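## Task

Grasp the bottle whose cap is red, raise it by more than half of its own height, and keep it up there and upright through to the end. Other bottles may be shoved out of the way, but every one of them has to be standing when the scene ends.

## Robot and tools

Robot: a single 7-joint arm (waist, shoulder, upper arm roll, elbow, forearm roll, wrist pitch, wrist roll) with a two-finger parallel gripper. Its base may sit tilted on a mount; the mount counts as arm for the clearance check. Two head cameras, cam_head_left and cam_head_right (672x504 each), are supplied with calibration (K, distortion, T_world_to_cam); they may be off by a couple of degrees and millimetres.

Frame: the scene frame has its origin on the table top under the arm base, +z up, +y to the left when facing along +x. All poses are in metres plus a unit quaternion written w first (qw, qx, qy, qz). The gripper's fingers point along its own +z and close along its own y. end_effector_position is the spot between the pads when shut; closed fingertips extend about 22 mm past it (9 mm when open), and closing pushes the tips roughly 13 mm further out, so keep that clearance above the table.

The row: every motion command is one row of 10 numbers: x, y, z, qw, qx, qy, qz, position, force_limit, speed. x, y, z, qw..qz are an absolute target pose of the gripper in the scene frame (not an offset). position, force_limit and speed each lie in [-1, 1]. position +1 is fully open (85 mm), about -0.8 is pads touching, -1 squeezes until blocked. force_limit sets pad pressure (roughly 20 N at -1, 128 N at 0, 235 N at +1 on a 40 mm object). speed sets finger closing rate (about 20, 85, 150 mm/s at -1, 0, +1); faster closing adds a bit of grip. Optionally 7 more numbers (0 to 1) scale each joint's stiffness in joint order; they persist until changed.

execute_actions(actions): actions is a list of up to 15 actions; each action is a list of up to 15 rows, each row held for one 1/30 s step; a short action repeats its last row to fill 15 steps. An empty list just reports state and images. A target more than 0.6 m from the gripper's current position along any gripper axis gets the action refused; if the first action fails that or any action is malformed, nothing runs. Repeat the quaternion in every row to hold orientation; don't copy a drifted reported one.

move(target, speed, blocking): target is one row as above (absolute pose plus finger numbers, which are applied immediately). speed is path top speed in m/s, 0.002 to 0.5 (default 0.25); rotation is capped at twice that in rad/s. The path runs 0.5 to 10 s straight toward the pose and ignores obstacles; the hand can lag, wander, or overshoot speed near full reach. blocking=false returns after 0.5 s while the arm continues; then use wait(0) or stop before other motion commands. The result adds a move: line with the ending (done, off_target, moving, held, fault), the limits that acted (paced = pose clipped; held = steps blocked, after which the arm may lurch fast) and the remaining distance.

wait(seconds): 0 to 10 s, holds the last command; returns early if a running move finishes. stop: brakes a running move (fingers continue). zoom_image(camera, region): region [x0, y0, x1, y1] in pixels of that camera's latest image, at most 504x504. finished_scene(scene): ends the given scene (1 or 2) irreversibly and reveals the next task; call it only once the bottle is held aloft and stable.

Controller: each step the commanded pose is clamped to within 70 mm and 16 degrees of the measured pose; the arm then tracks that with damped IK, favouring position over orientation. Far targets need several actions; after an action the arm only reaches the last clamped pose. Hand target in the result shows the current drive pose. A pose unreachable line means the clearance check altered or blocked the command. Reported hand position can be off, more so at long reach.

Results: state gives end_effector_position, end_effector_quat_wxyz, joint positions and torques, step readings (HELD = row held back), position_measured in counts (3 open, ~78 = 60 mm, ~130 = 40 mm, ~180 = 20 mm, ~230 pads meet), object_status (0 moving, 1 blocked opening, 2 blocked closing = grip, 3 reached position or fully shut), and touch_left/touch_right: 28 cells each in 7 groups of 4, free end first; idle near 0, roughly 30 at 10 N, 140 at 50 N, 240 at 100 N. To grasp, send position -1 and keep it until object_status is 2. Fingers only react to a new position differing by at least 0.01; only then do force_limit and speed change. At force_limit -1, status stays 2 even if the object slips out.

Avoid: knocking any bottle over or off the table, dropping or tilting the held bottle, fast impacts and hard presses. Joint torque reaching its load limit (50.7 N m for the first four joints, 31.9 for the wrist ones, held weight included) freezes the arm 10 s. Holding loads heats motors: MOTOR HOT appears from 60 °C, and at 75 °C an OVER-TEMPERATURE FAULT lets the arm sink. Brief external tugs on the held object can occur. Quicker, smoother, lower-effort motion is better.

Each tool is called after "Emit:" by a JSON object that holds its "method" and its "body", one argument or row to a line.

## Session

Emit:
{"method": "execute_actions", "body": {
  "actions": []
}}

Scene clock: 0.00 s.
end_effector_position=(+0.5634, -0.3038, +0.2495) position_measured=3 object_status=3 touch_left=n/a touch_right=n/a end_effector_quat_wxyz=(-0.063, +0.898, -0.428, +0.082)
Joint positions: [-0.245  0.613 -0.233  1.495  1.126  1.436  3.13 ]
Joint velocities: [-0.     0.001 -0.001 -0.     0.001 -0.     0.   ]
Joint torques (N m, as the joint torque sensors report them, + toward a larger angle): no reading
Motor temperatures (°C, as the motors report them): [33 33 29 33 34 36 38]
Hand target: +0.563, -0.304, +0.250; -0.063, +0.898, -0.428, +0.082
Joint stiffness scale: [1. 1. 1. 1. 1. 1. 1.]

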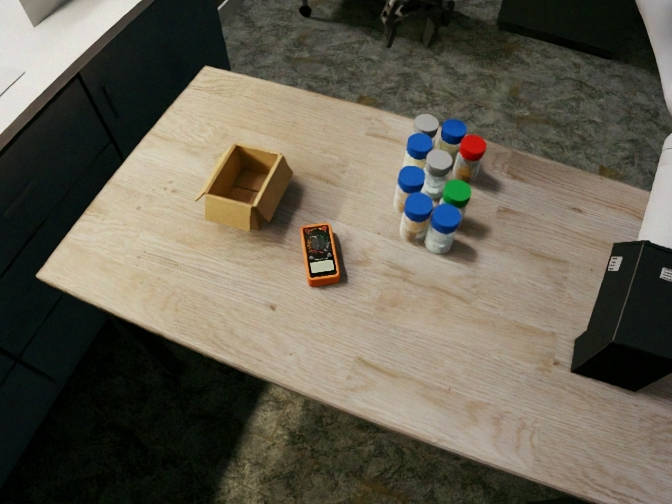

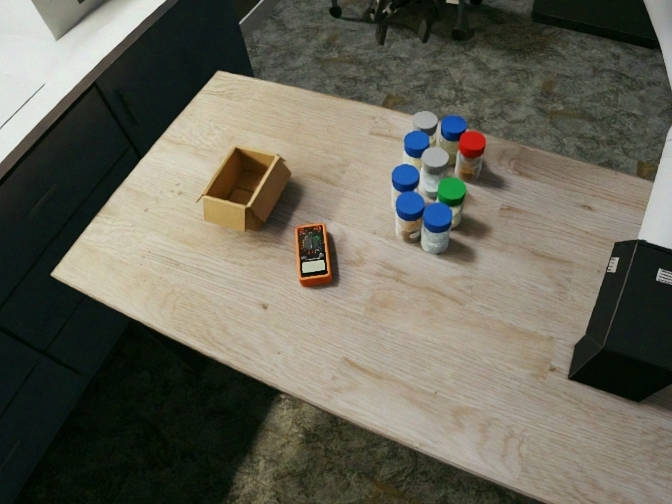

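Emit:
{"method": "move", "body": {
  "target": [0.374,-0.2,0.2,0,0.996,0.087,0,0.55,0,0],
  "speed": 0.3
}}

Emit:
{"method": "move", "body": {
  "target": [0.374,-0.2,0.13,0,0.996,0.087,0,0.55,0,0]
}}

Emit:
{"method": "zoom_image", "body": {
  "camera": "cam_head_left",
  "region": [390,60,550,220]
}}

Emit:
{"method": "zoom_image", "body": {
  "camera": "cam_head_right",
  "region": [390,60,550,220]
}}

Scene clock: 6.53 s.
end_effector_position=(+0.3784, -0.2011, +0.1993) position_measured=59 object_status=3 touch_left=((-2 -16 14 0) (-4 24 8 27) (-3 5 -19 -27) (-23 -17 33 13) (-5 -11 -9 6) (14 -8 -2 1) (-12 -21 -13 2)) touch_right=((8 14 26 20) (11 6 -10 20) (-26 6 31 28) (-17 5 1 8) (18 -7 -8 23) (17 -13 4 -7) (4 8 8 -5)) end_effector_quat_wxyz=(-0.001, +0.997, +0.080, +0.004)
Joint positions: [-0.277  0.664 -0.374  1.989  1.019  1.467  3.629]
Joint velocities: [-0.003  0.004  0.     0.001 -0.002  0.001  0.001]
Joint torques (N m, as the joint torque sensors report them, + toward a larger angle): [-14.05  -8.74  -6.63  -5.78  -0.04   0.44   0.07]
Motor temperatures (°C, as the motors report them): [33 33 29 33 34 36 38]
Hand target: +0.374, -0.200, +0.200; +0.000, +0.996, +0.087, +0.000
Off the commanded pose: 0.005 m, 1 deg.
Joint stiffness scale: [1. 1. 1. 1. 1. 1. 1.]
move: off_target

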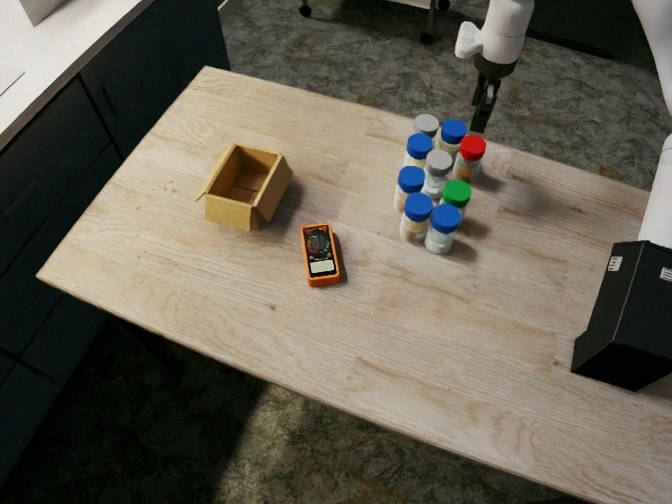

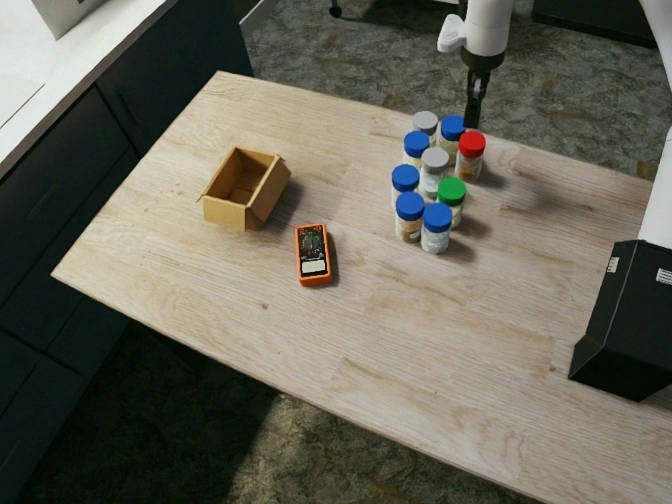

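Scene clock: 7.43 s.
end_effector_position=(+0.3733, -0.2000, +0.1329) position_measured=59 object_status=3 touch_left=((-21 -24 -12 2) (-5 12 -12 1) (4 -14 -13 -20) (-7 18 7 34) (5 5 -5 13) (18 1 -34 14) (-5 11 -4 9)) touch_right=((1 -12 9 8) (14 -5 4 12) (-4 -19 -7 13) (-24 -22 -8 7) (-30 -11 -12 -10) (7 16 -10 11) (2 7 -5 17)) end_effector_quat_wxyz=(-0.000, +0.996, +0.088, -0.001)
Joint positions: [-0.193  0.721 -0.307  2.072  1.141  1.34   3.584]
Joint velocities: [ 0.004  0.004 -0.001  0.     0.001  0.    -0.001]
Joint torques (N m, as the joint torque sensors report them, + toward a larger angle): [-13.74  -8.94  -6.39  -4.18  -0.05   0.39   0.17]
Motor temperatures (°C, as the motors report them): [33 33 29 33 34 36 38]
Hand target: +0.374, -0.200, +0.130; +0.000, +0.996, +0.087, +0.000
Off the commanded pose: 0.003 m, 0 deg.
Joint stiffness scale: [1. 1. 1. 1. 1. 1. 1.]
move: done

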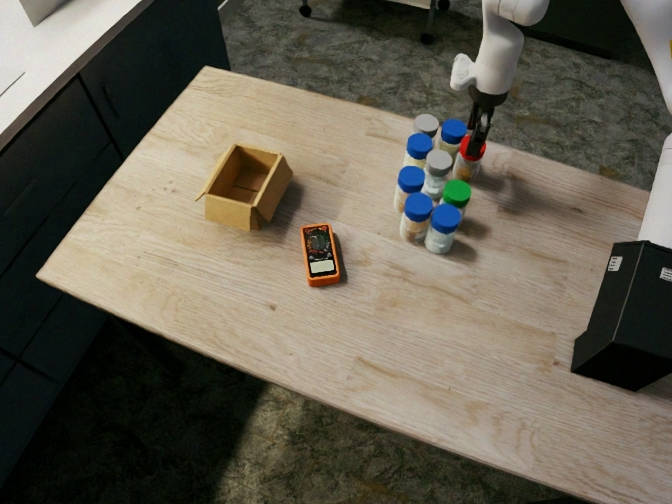

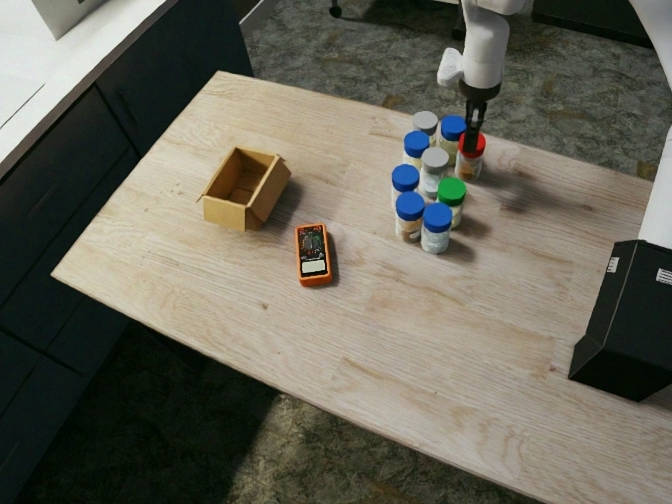

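Region (390, 60, 550, 220) of cam_head_left's 672x504 image, scaled by 3.150, with more detail than that image has.

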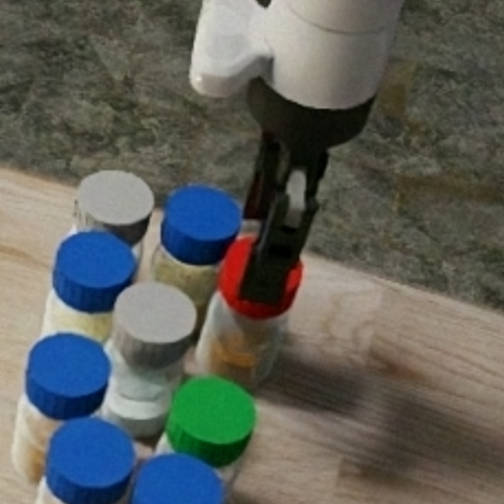

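Region (390, 60, 550, 220) of cam_head_right's 672x504 image, scaled by 3.150, with more detail than that image has.

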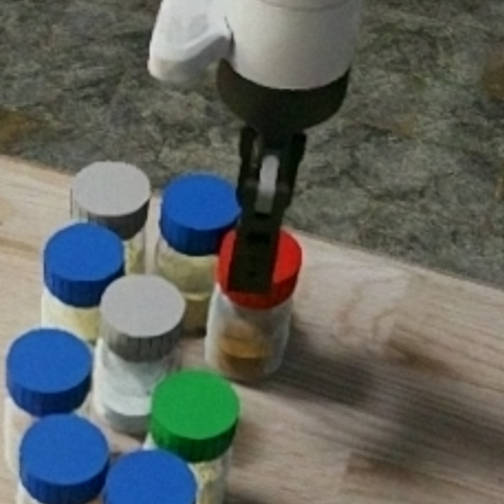

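Emit:
{"method": "move", "body": {
  "target": [0.372,-0.202,0.098,0,0.996,0.087,0,0.75,0,0],
  "speed": 0.04
}}

Emit:
{"method": "zoom_image", "body": {
  "camera": "cam_head_left",
  "region": [390,60,550,220]
}}

Scene clock: 9.87 s.
end_effector_position=(+0.3755, -0.2007, +0.1161) position_measured=34 object_status=3 touch_left=((-13 -25 -1 -11) (-6 1 22 10) (0 19 -8 -11) (-9 18 12 3) (21 4 -2 36) (22 5 -18 -4) (-11 -20 1 15)) touch_right=((-2 11 8 -23) (-4 -6 1 14) (-7 5 -4 14) (-16 -23 27 -10) (-2 -4 7 -5) (12 8 -20 8) (-7 5 -8 -2)) end_effector_quat_wxyz=(+0.000, +0.996, +0.087, +0.010)
Joint positions: [-0.166  0.734 -0.298  2.102  1.204  1.305  3.546]
Joint velocities: [ 0.013 -0.    -0.013  0.006  0.001 -0.    -0.009]
Joint torques (N m, as the joint torque sensors report them, + toward a larger angle): [ 5.28  4.71  5.98 -2.88  3.08 -4.65  0.98]
Motor temperatures (°C, as the motors report them): [33 33 29 33 34 36 38]
Hand target: +0.371, -0.202, +0.099; -0.000, +0.996, +0.087, -0.000
Off the commanded pose: 0.018 m, 1 deg.
Joint stiffness scale: [1. 1. 1. 1. 1. 1. 1.]
move: off_target

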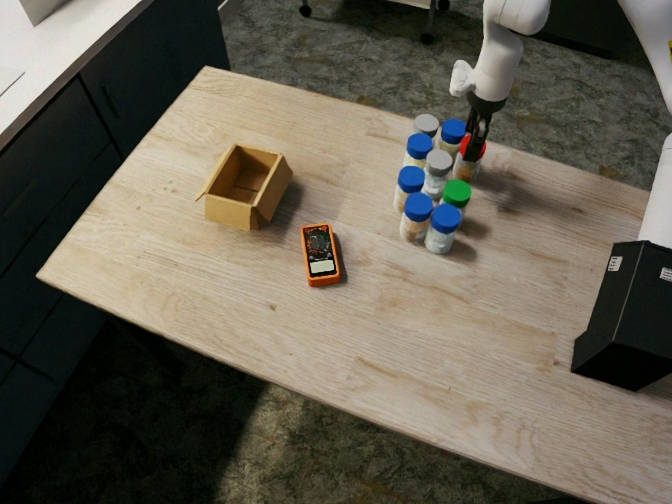

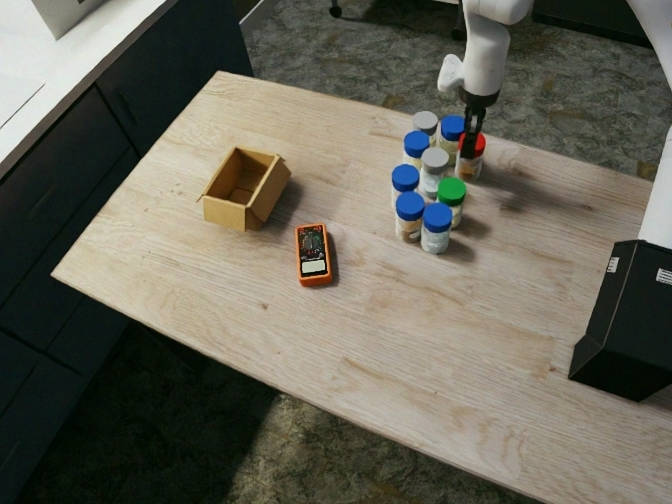

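Region (390, 60, 550, 220) of cam_head_left's 672x504 image, scaled by 3.150, with more detail than that image has.

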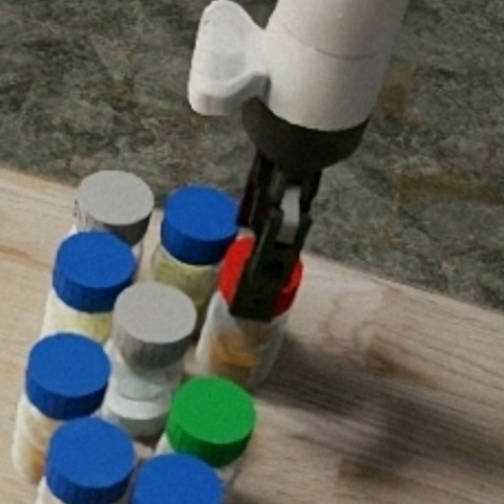

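Likely the far finger is on the blue cap; shift away.

Emit:
{"method": "move", "body": {
  "target": [0.368,-0.2,0.128,0,1,0,0,0.6,0,0]
}}

Emit:
{"method": "move", "body": {
  "target": [0.363,-0.2,0.126,0,1,0,0,0.6,0,0]
}}

Emit:
{"method": "move", "body": {
  "target": [0.363,-0.2,0.11,0,1,0,0,0.6,0,0],
  "speed": 0.04
}}

Emit:
{"method": "zoom_image", "body": {
  "camera": "cam_head_left",
  "region": [390,60,550,220]
}}

Scene clock: 13.57 s.
end_effector_position=(+0.3690, -0.1991, +0.1258) position_measured=53 object_status=3 touch_left=((-9 2 12 0) (29 16 5 7) (-8 5 7 19) (-3 -6 9 -28) (-18 -12 17 -15) (23 -1 -9 5) (-21 8 55 13)) touch_right=((8 14 12 11) (-3 -6 -6 -14) (0 3 7 11) (-4 17 -2 17) (-10 31 6 -6) (-1 -2 7 6) (0 -8 -1 3)) end_effector_quat_wxyz=(-0.001, +1.000, +0.006, +0.002)
Joint positions: [-0.187  0.724 -0.302  2.099  1.162  1.319  3.393]
Joint velocities: [-0.006 -0.001  0.    -0.001 -0.     0.001 -0.004]
Joint torques (N m, as the joint torque sensors report them, + toward a larger angle): [-13.91  -9.12  -6.26  -4.18  -0.03   0.45   0.1 ]
Motor temperatures (°C, as the motors report them): [33 33 29 33 34 36 38]
Hand target: +0.368, -0.200, +0.128; -0.000, +1.000, +0.000, +0.000
Off the commanded pose: 0.003 m, 1 deg.
Joint stiffness scale: [1. 1. 1. 1. 1. 1. 1.]
move: done

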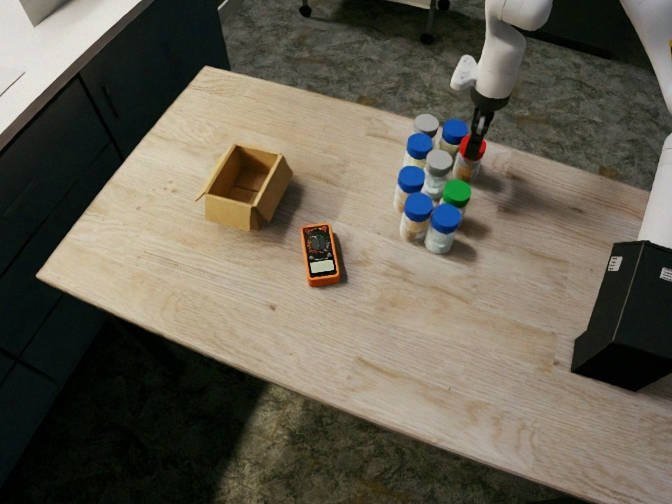

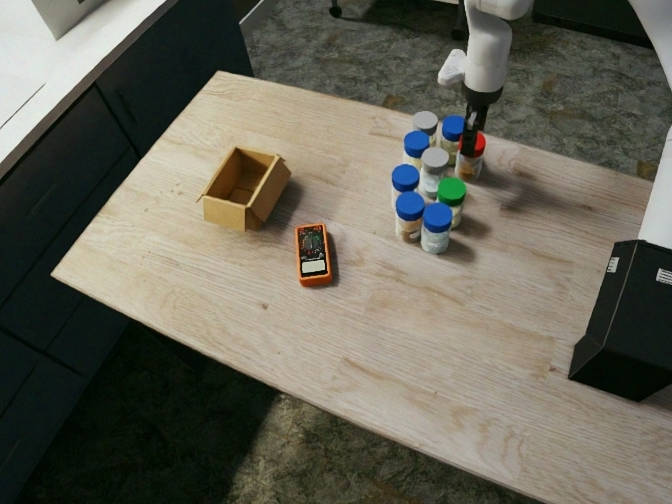

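Scene clock: 14.27 s.
end_effector_position=(+0.3648, -0.2002, +0.1248) position_measured=53 object_status=3 touch_left=((-7 -18 -9 16) (32 -5 13 3) (-5 -9 7 -23) (-1 -27 -1 3) (-4 1 31 -11) (-12 13 10 13) (-3 28 -8 14)) touch_right=((0 16 10 1) (7 7 8 3) (-10 -3 20 16) (-25 0 2 8) (33 15 15 -26) (10 7 -13 9) (6 9 -6 -12)) end_effector_quat_wxyz=(+0.001, +1.000, +0.003, +0.001)
Joint positions: [-0.187  0.722 -0.302  2.11   1.162  1.319  3.378]
Joint velocities: [ 0.    -0.002  0.     0.001  0.001 -0.    -0.001]
Joint torques (N m, as the joint torque sensors report them, + toward a larger angle): [-13.65  -8.86  -6.17  -4.14  -0.37   0.58   0.15]
Motor temperatures (°C, as the motors report them): [33 33 29 33 34 36 38]
Hand target: +0.363, -0.200, +0.126; -0.000, +1.000, +0.000, -0.000
Off the commanded pose: 0.002 m, 0 deg.
Joint stiffness scale: [1. 1. 1. 1. 1. 1. 1.]
move: done

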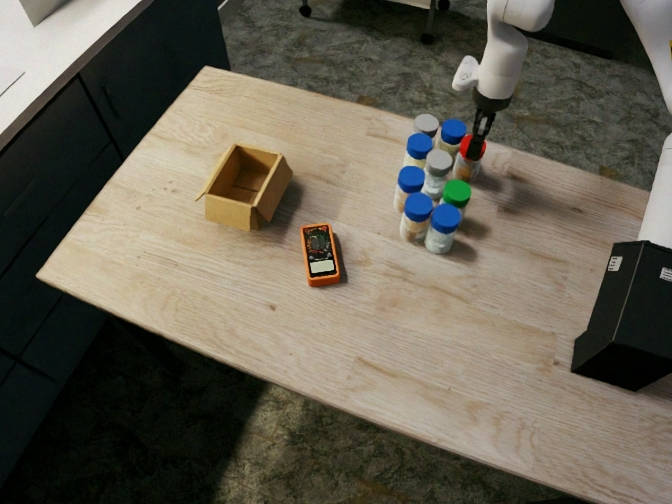

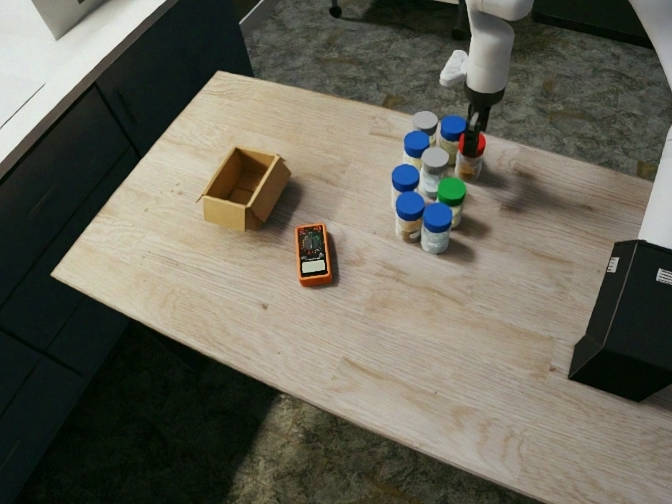

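Scene clock: 15.03 s.
end_effector_position=(+0.3625, -0.2001, +0.1129) position_measured=53 object_status=3 touch_left=((-19 -14 9 -10) (-10 1 17 17) (-1 8 32 -3) (-21 -3 -2 36) (14 -1 -9 -19) (-2 2 13 -5) (12 12 10 9)) touch_right=((13 3 2 -21) (10 3 -6 -2) (-9 -8 13 10) (3 -1 -5 21) (-13 10 9 14) (11 -13 -2 20) (36 -8 5 9)) end_effector_quat_wxyz=(+0.000, +1.000, +0.001, -0.001)
Joint positions: [-0.169  0.734 -0.291  2.123  1.187  1.299  3.361]
Joint velocities: [ 0.005  0.004  0.001  0.001  0.003  0.    -0.   ]
Joint torques (N m, as the joint torque sensors report them, + toward a larger angle): [-13.84  -8.96  -6.57  -3.99  -0.12   0.4    0.31]
Motor temperatures (°C, as the motors report them): [33 33 29 33 34 36 38]
Hand target: +0.363, -0.200, +0.110; +0.000, +1.000, +0.000, -0.000
Off the commanded pose: 0.003 m, 0 deg.
Joint stiffness scale: [1. 1. 1. 1. 1. 1. 1.]
move: done

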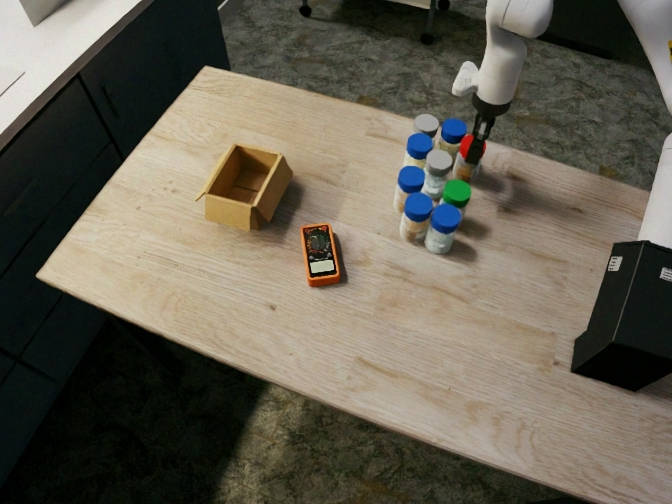

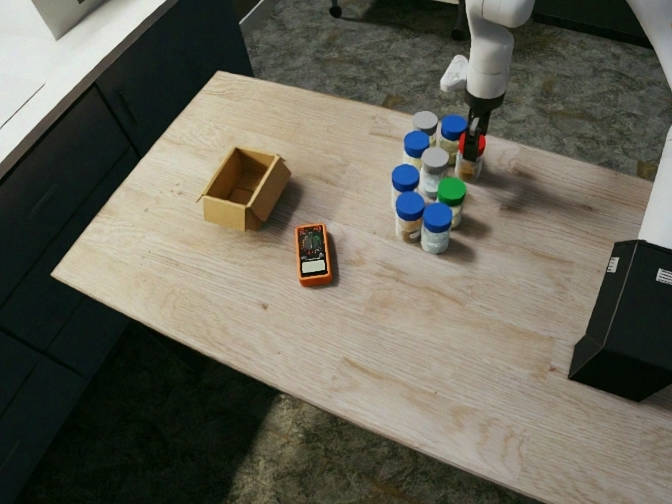

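Region (390, 60, 550, 220) of cam_head_left's 672x504 image, scaled by 3.150, with more detail than that image has.

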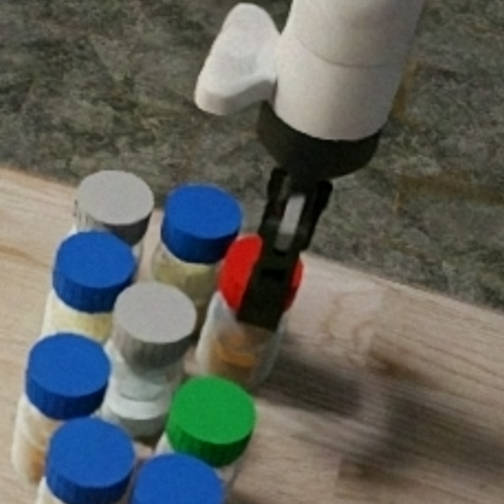

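Emit:
{"method": "move", "body": {
  "target": [0.369,-0.2,0.097,0,1,0,0,0.5,0,0],
  "speed": 0.04
}}

Emit:
{"method": "move", "body": {
  "target": [0.369,-0.2,0.097,0,1,0,0,-1,-0.3,-0.5]
}}

Scene clock: 17.33 s.
end_effector_position=(+0.3664, -0.2010, +0.0994) position_measured=66 object_status=3 touch_left=((-8 -14 -11 8) (15 1 -15 8) (-1 -1 5 -7) (-28 -9 6 17) (3 -6 5 -3) (0 11 -7 10) (5 24 -13 10)) touch_right=((18 2 11 -9) (-2 -3 26 -2) (16 10 40 35) (-4 5 21 6) (-3 3 -1 -14) (6 -38 -16 -17) (-3 11 -20 4)) end_effector_quat_wxyz=(+0.002, +1.000, +0.003, -0.002)
Joint positions: [-0.146  0.753 -0.278  2.118  1.22   1.284  3.361]
Joint velocities: [ 0.008  0.004  0.001 -0.001  0.003 -0.     0.001]
Joint torques (N m, as the joint torque sensors report them, + toward a larger angle): [-13.43  -8.86  -6.24  -3.46  -0.38   0.31   0.28]
Motor temperatures (°C, as the motors report them): [33 33 29 33 34 36 38]
Hand target: +0.369, -0.200, +0.097; +0.000, +1.000, +0.000, -0.000
Off the commanded pose: 0.004 m, 0 deg.
Joint stiffness scale: [1. 1. 1. 1. 1. 1. 1.]
move: off_target

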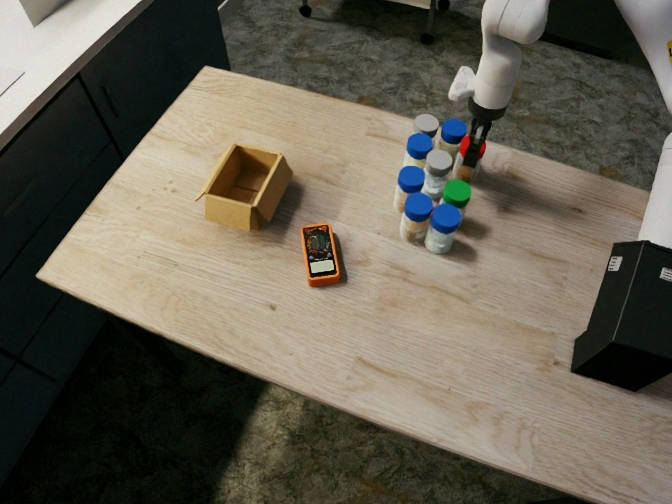

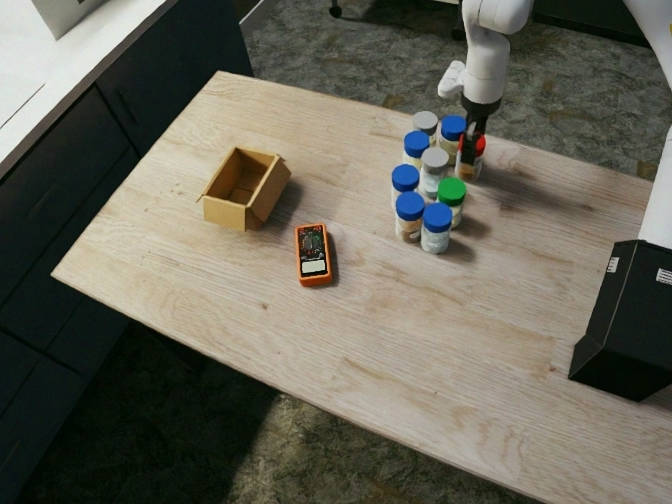

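Scene clock: 18.03 s.
end_effector_position=(+0.3669, -0.2013, +0.0996) position_measured=98 object_status=2 touch_left=((9 29 31 26) (36 313 406 206) (143 550 1013 434) (115 774 931 552) (25 161 221 124) (18 13 6 12) (10 19 9 15)) touch_right=((90 651 1298 467) (78 437 904 334) (49 409 823 255) (-19 53 104 10) (18 -4 12 13) (-3 5 16 -6) (7 19 -9 2)) end_effector_quat_wxyz=(+0.002, +1.000, +0.002, -0.002)
Joint positions: [-0.146  0.752 -0.278  2.118  1.22   1.284  3.361]
Joint velocities: [ 0.     0.001  0.001  0.001 -0.     0.     0.   ]
Joint torques (N m, as the joint torque sensors report them, + toward a larger angle): [-10.32  -5.39  -4.44  -3.07   0.14  -1.23   0.03]
Motor temperatures (°C, as the motors report them): [33 33 29 33 34 36 38]
Hand target: +0.369, -0.200, +0.097; +0.000, +1.000, +0.000, -0.000
Off the commanded pose: 0.004 m, 0 deg.
Joint stiffness scale: [1. 1. 1. 1. 1. 1. 1.]
move: off_target

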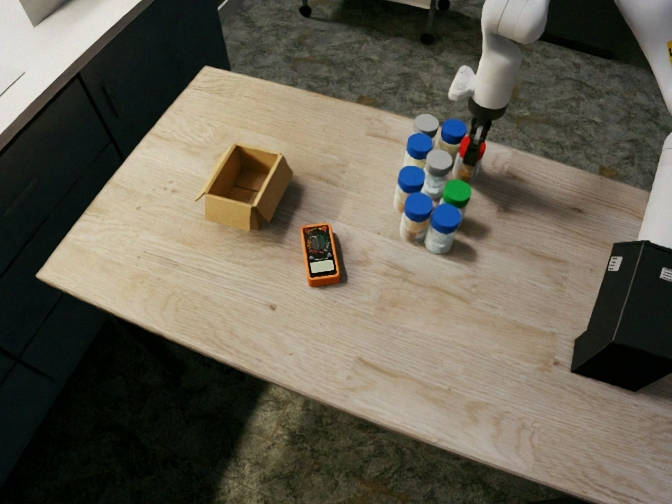

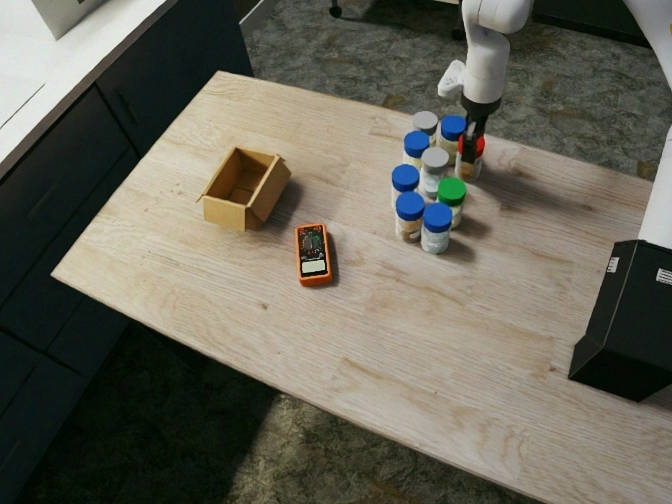

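Emit:
{"method": "move", "body": {
  "target": [0.36,-0.2,0.19,0.03,0.9995,0,0,-1,-0.3,-0.5],
  "speed": 0.1
}}

Scene clock: 21.50 s.
end_effector_position=(+0.3613, -0.2000, +0.1871) position_measured=98 object_status=2 touch_left=((0 19 38 26) (57 338 435 241) (117 582 1049 445) (142 792 921 547) (6 168 240 132) (6 20 -14 -15) (-6 29 -24 11)) touch_right=((85 658 1296 442) (76 418 889 329) (47 420 782 225) (12 35 118 63) (-1 -8 -3 12) (7 -3 4 -7) (15 10 11 -2)) end_effector_quat_wxyz=(+0.030, +1.000, -0.002, +0.002)
Joint positions: [-0.299  0.706 -0.367  2.045  1.038  1.485  3.374]
Joint velocities: [-0.004 -0.     0.001 -0.     0.001  0.001 -0.   ]
Joint torques (N m, as the joint torque sensors report them, + toward a larger angle): [-14.    -8.76  -6.83  -5.8   -0.09   0.64   0.27]
Motor temperatures (°C, as the motors report them): [33 33 29 33 34 36 38]
Hand target: +0.360, -0.200, +0.190; +0.030, +1.000, +0.000, -0.000
Off the commanded pose: 0.003 m, 0 deg.
Joint stiffness scale: [1. 1. 1. 1. 1. 1. 1.]
move: done

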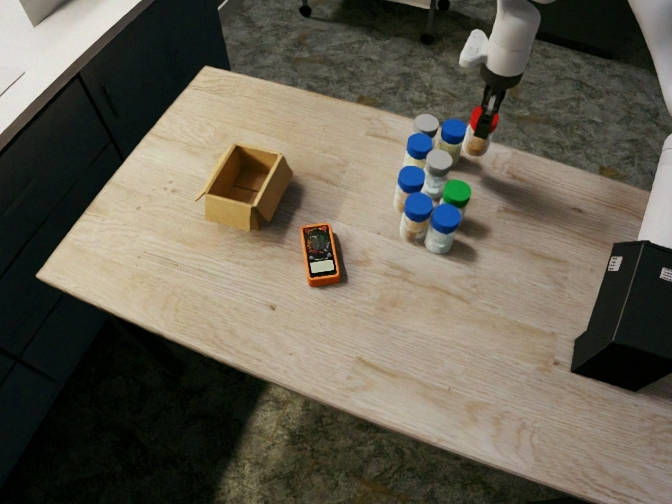

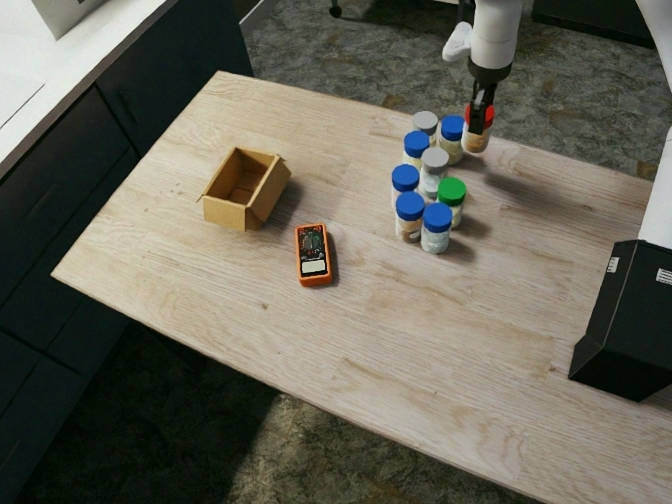

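Emit:
{"method": "finished_scene", "body": {
  "scene": 2
}}

The scene is finished: the task was done.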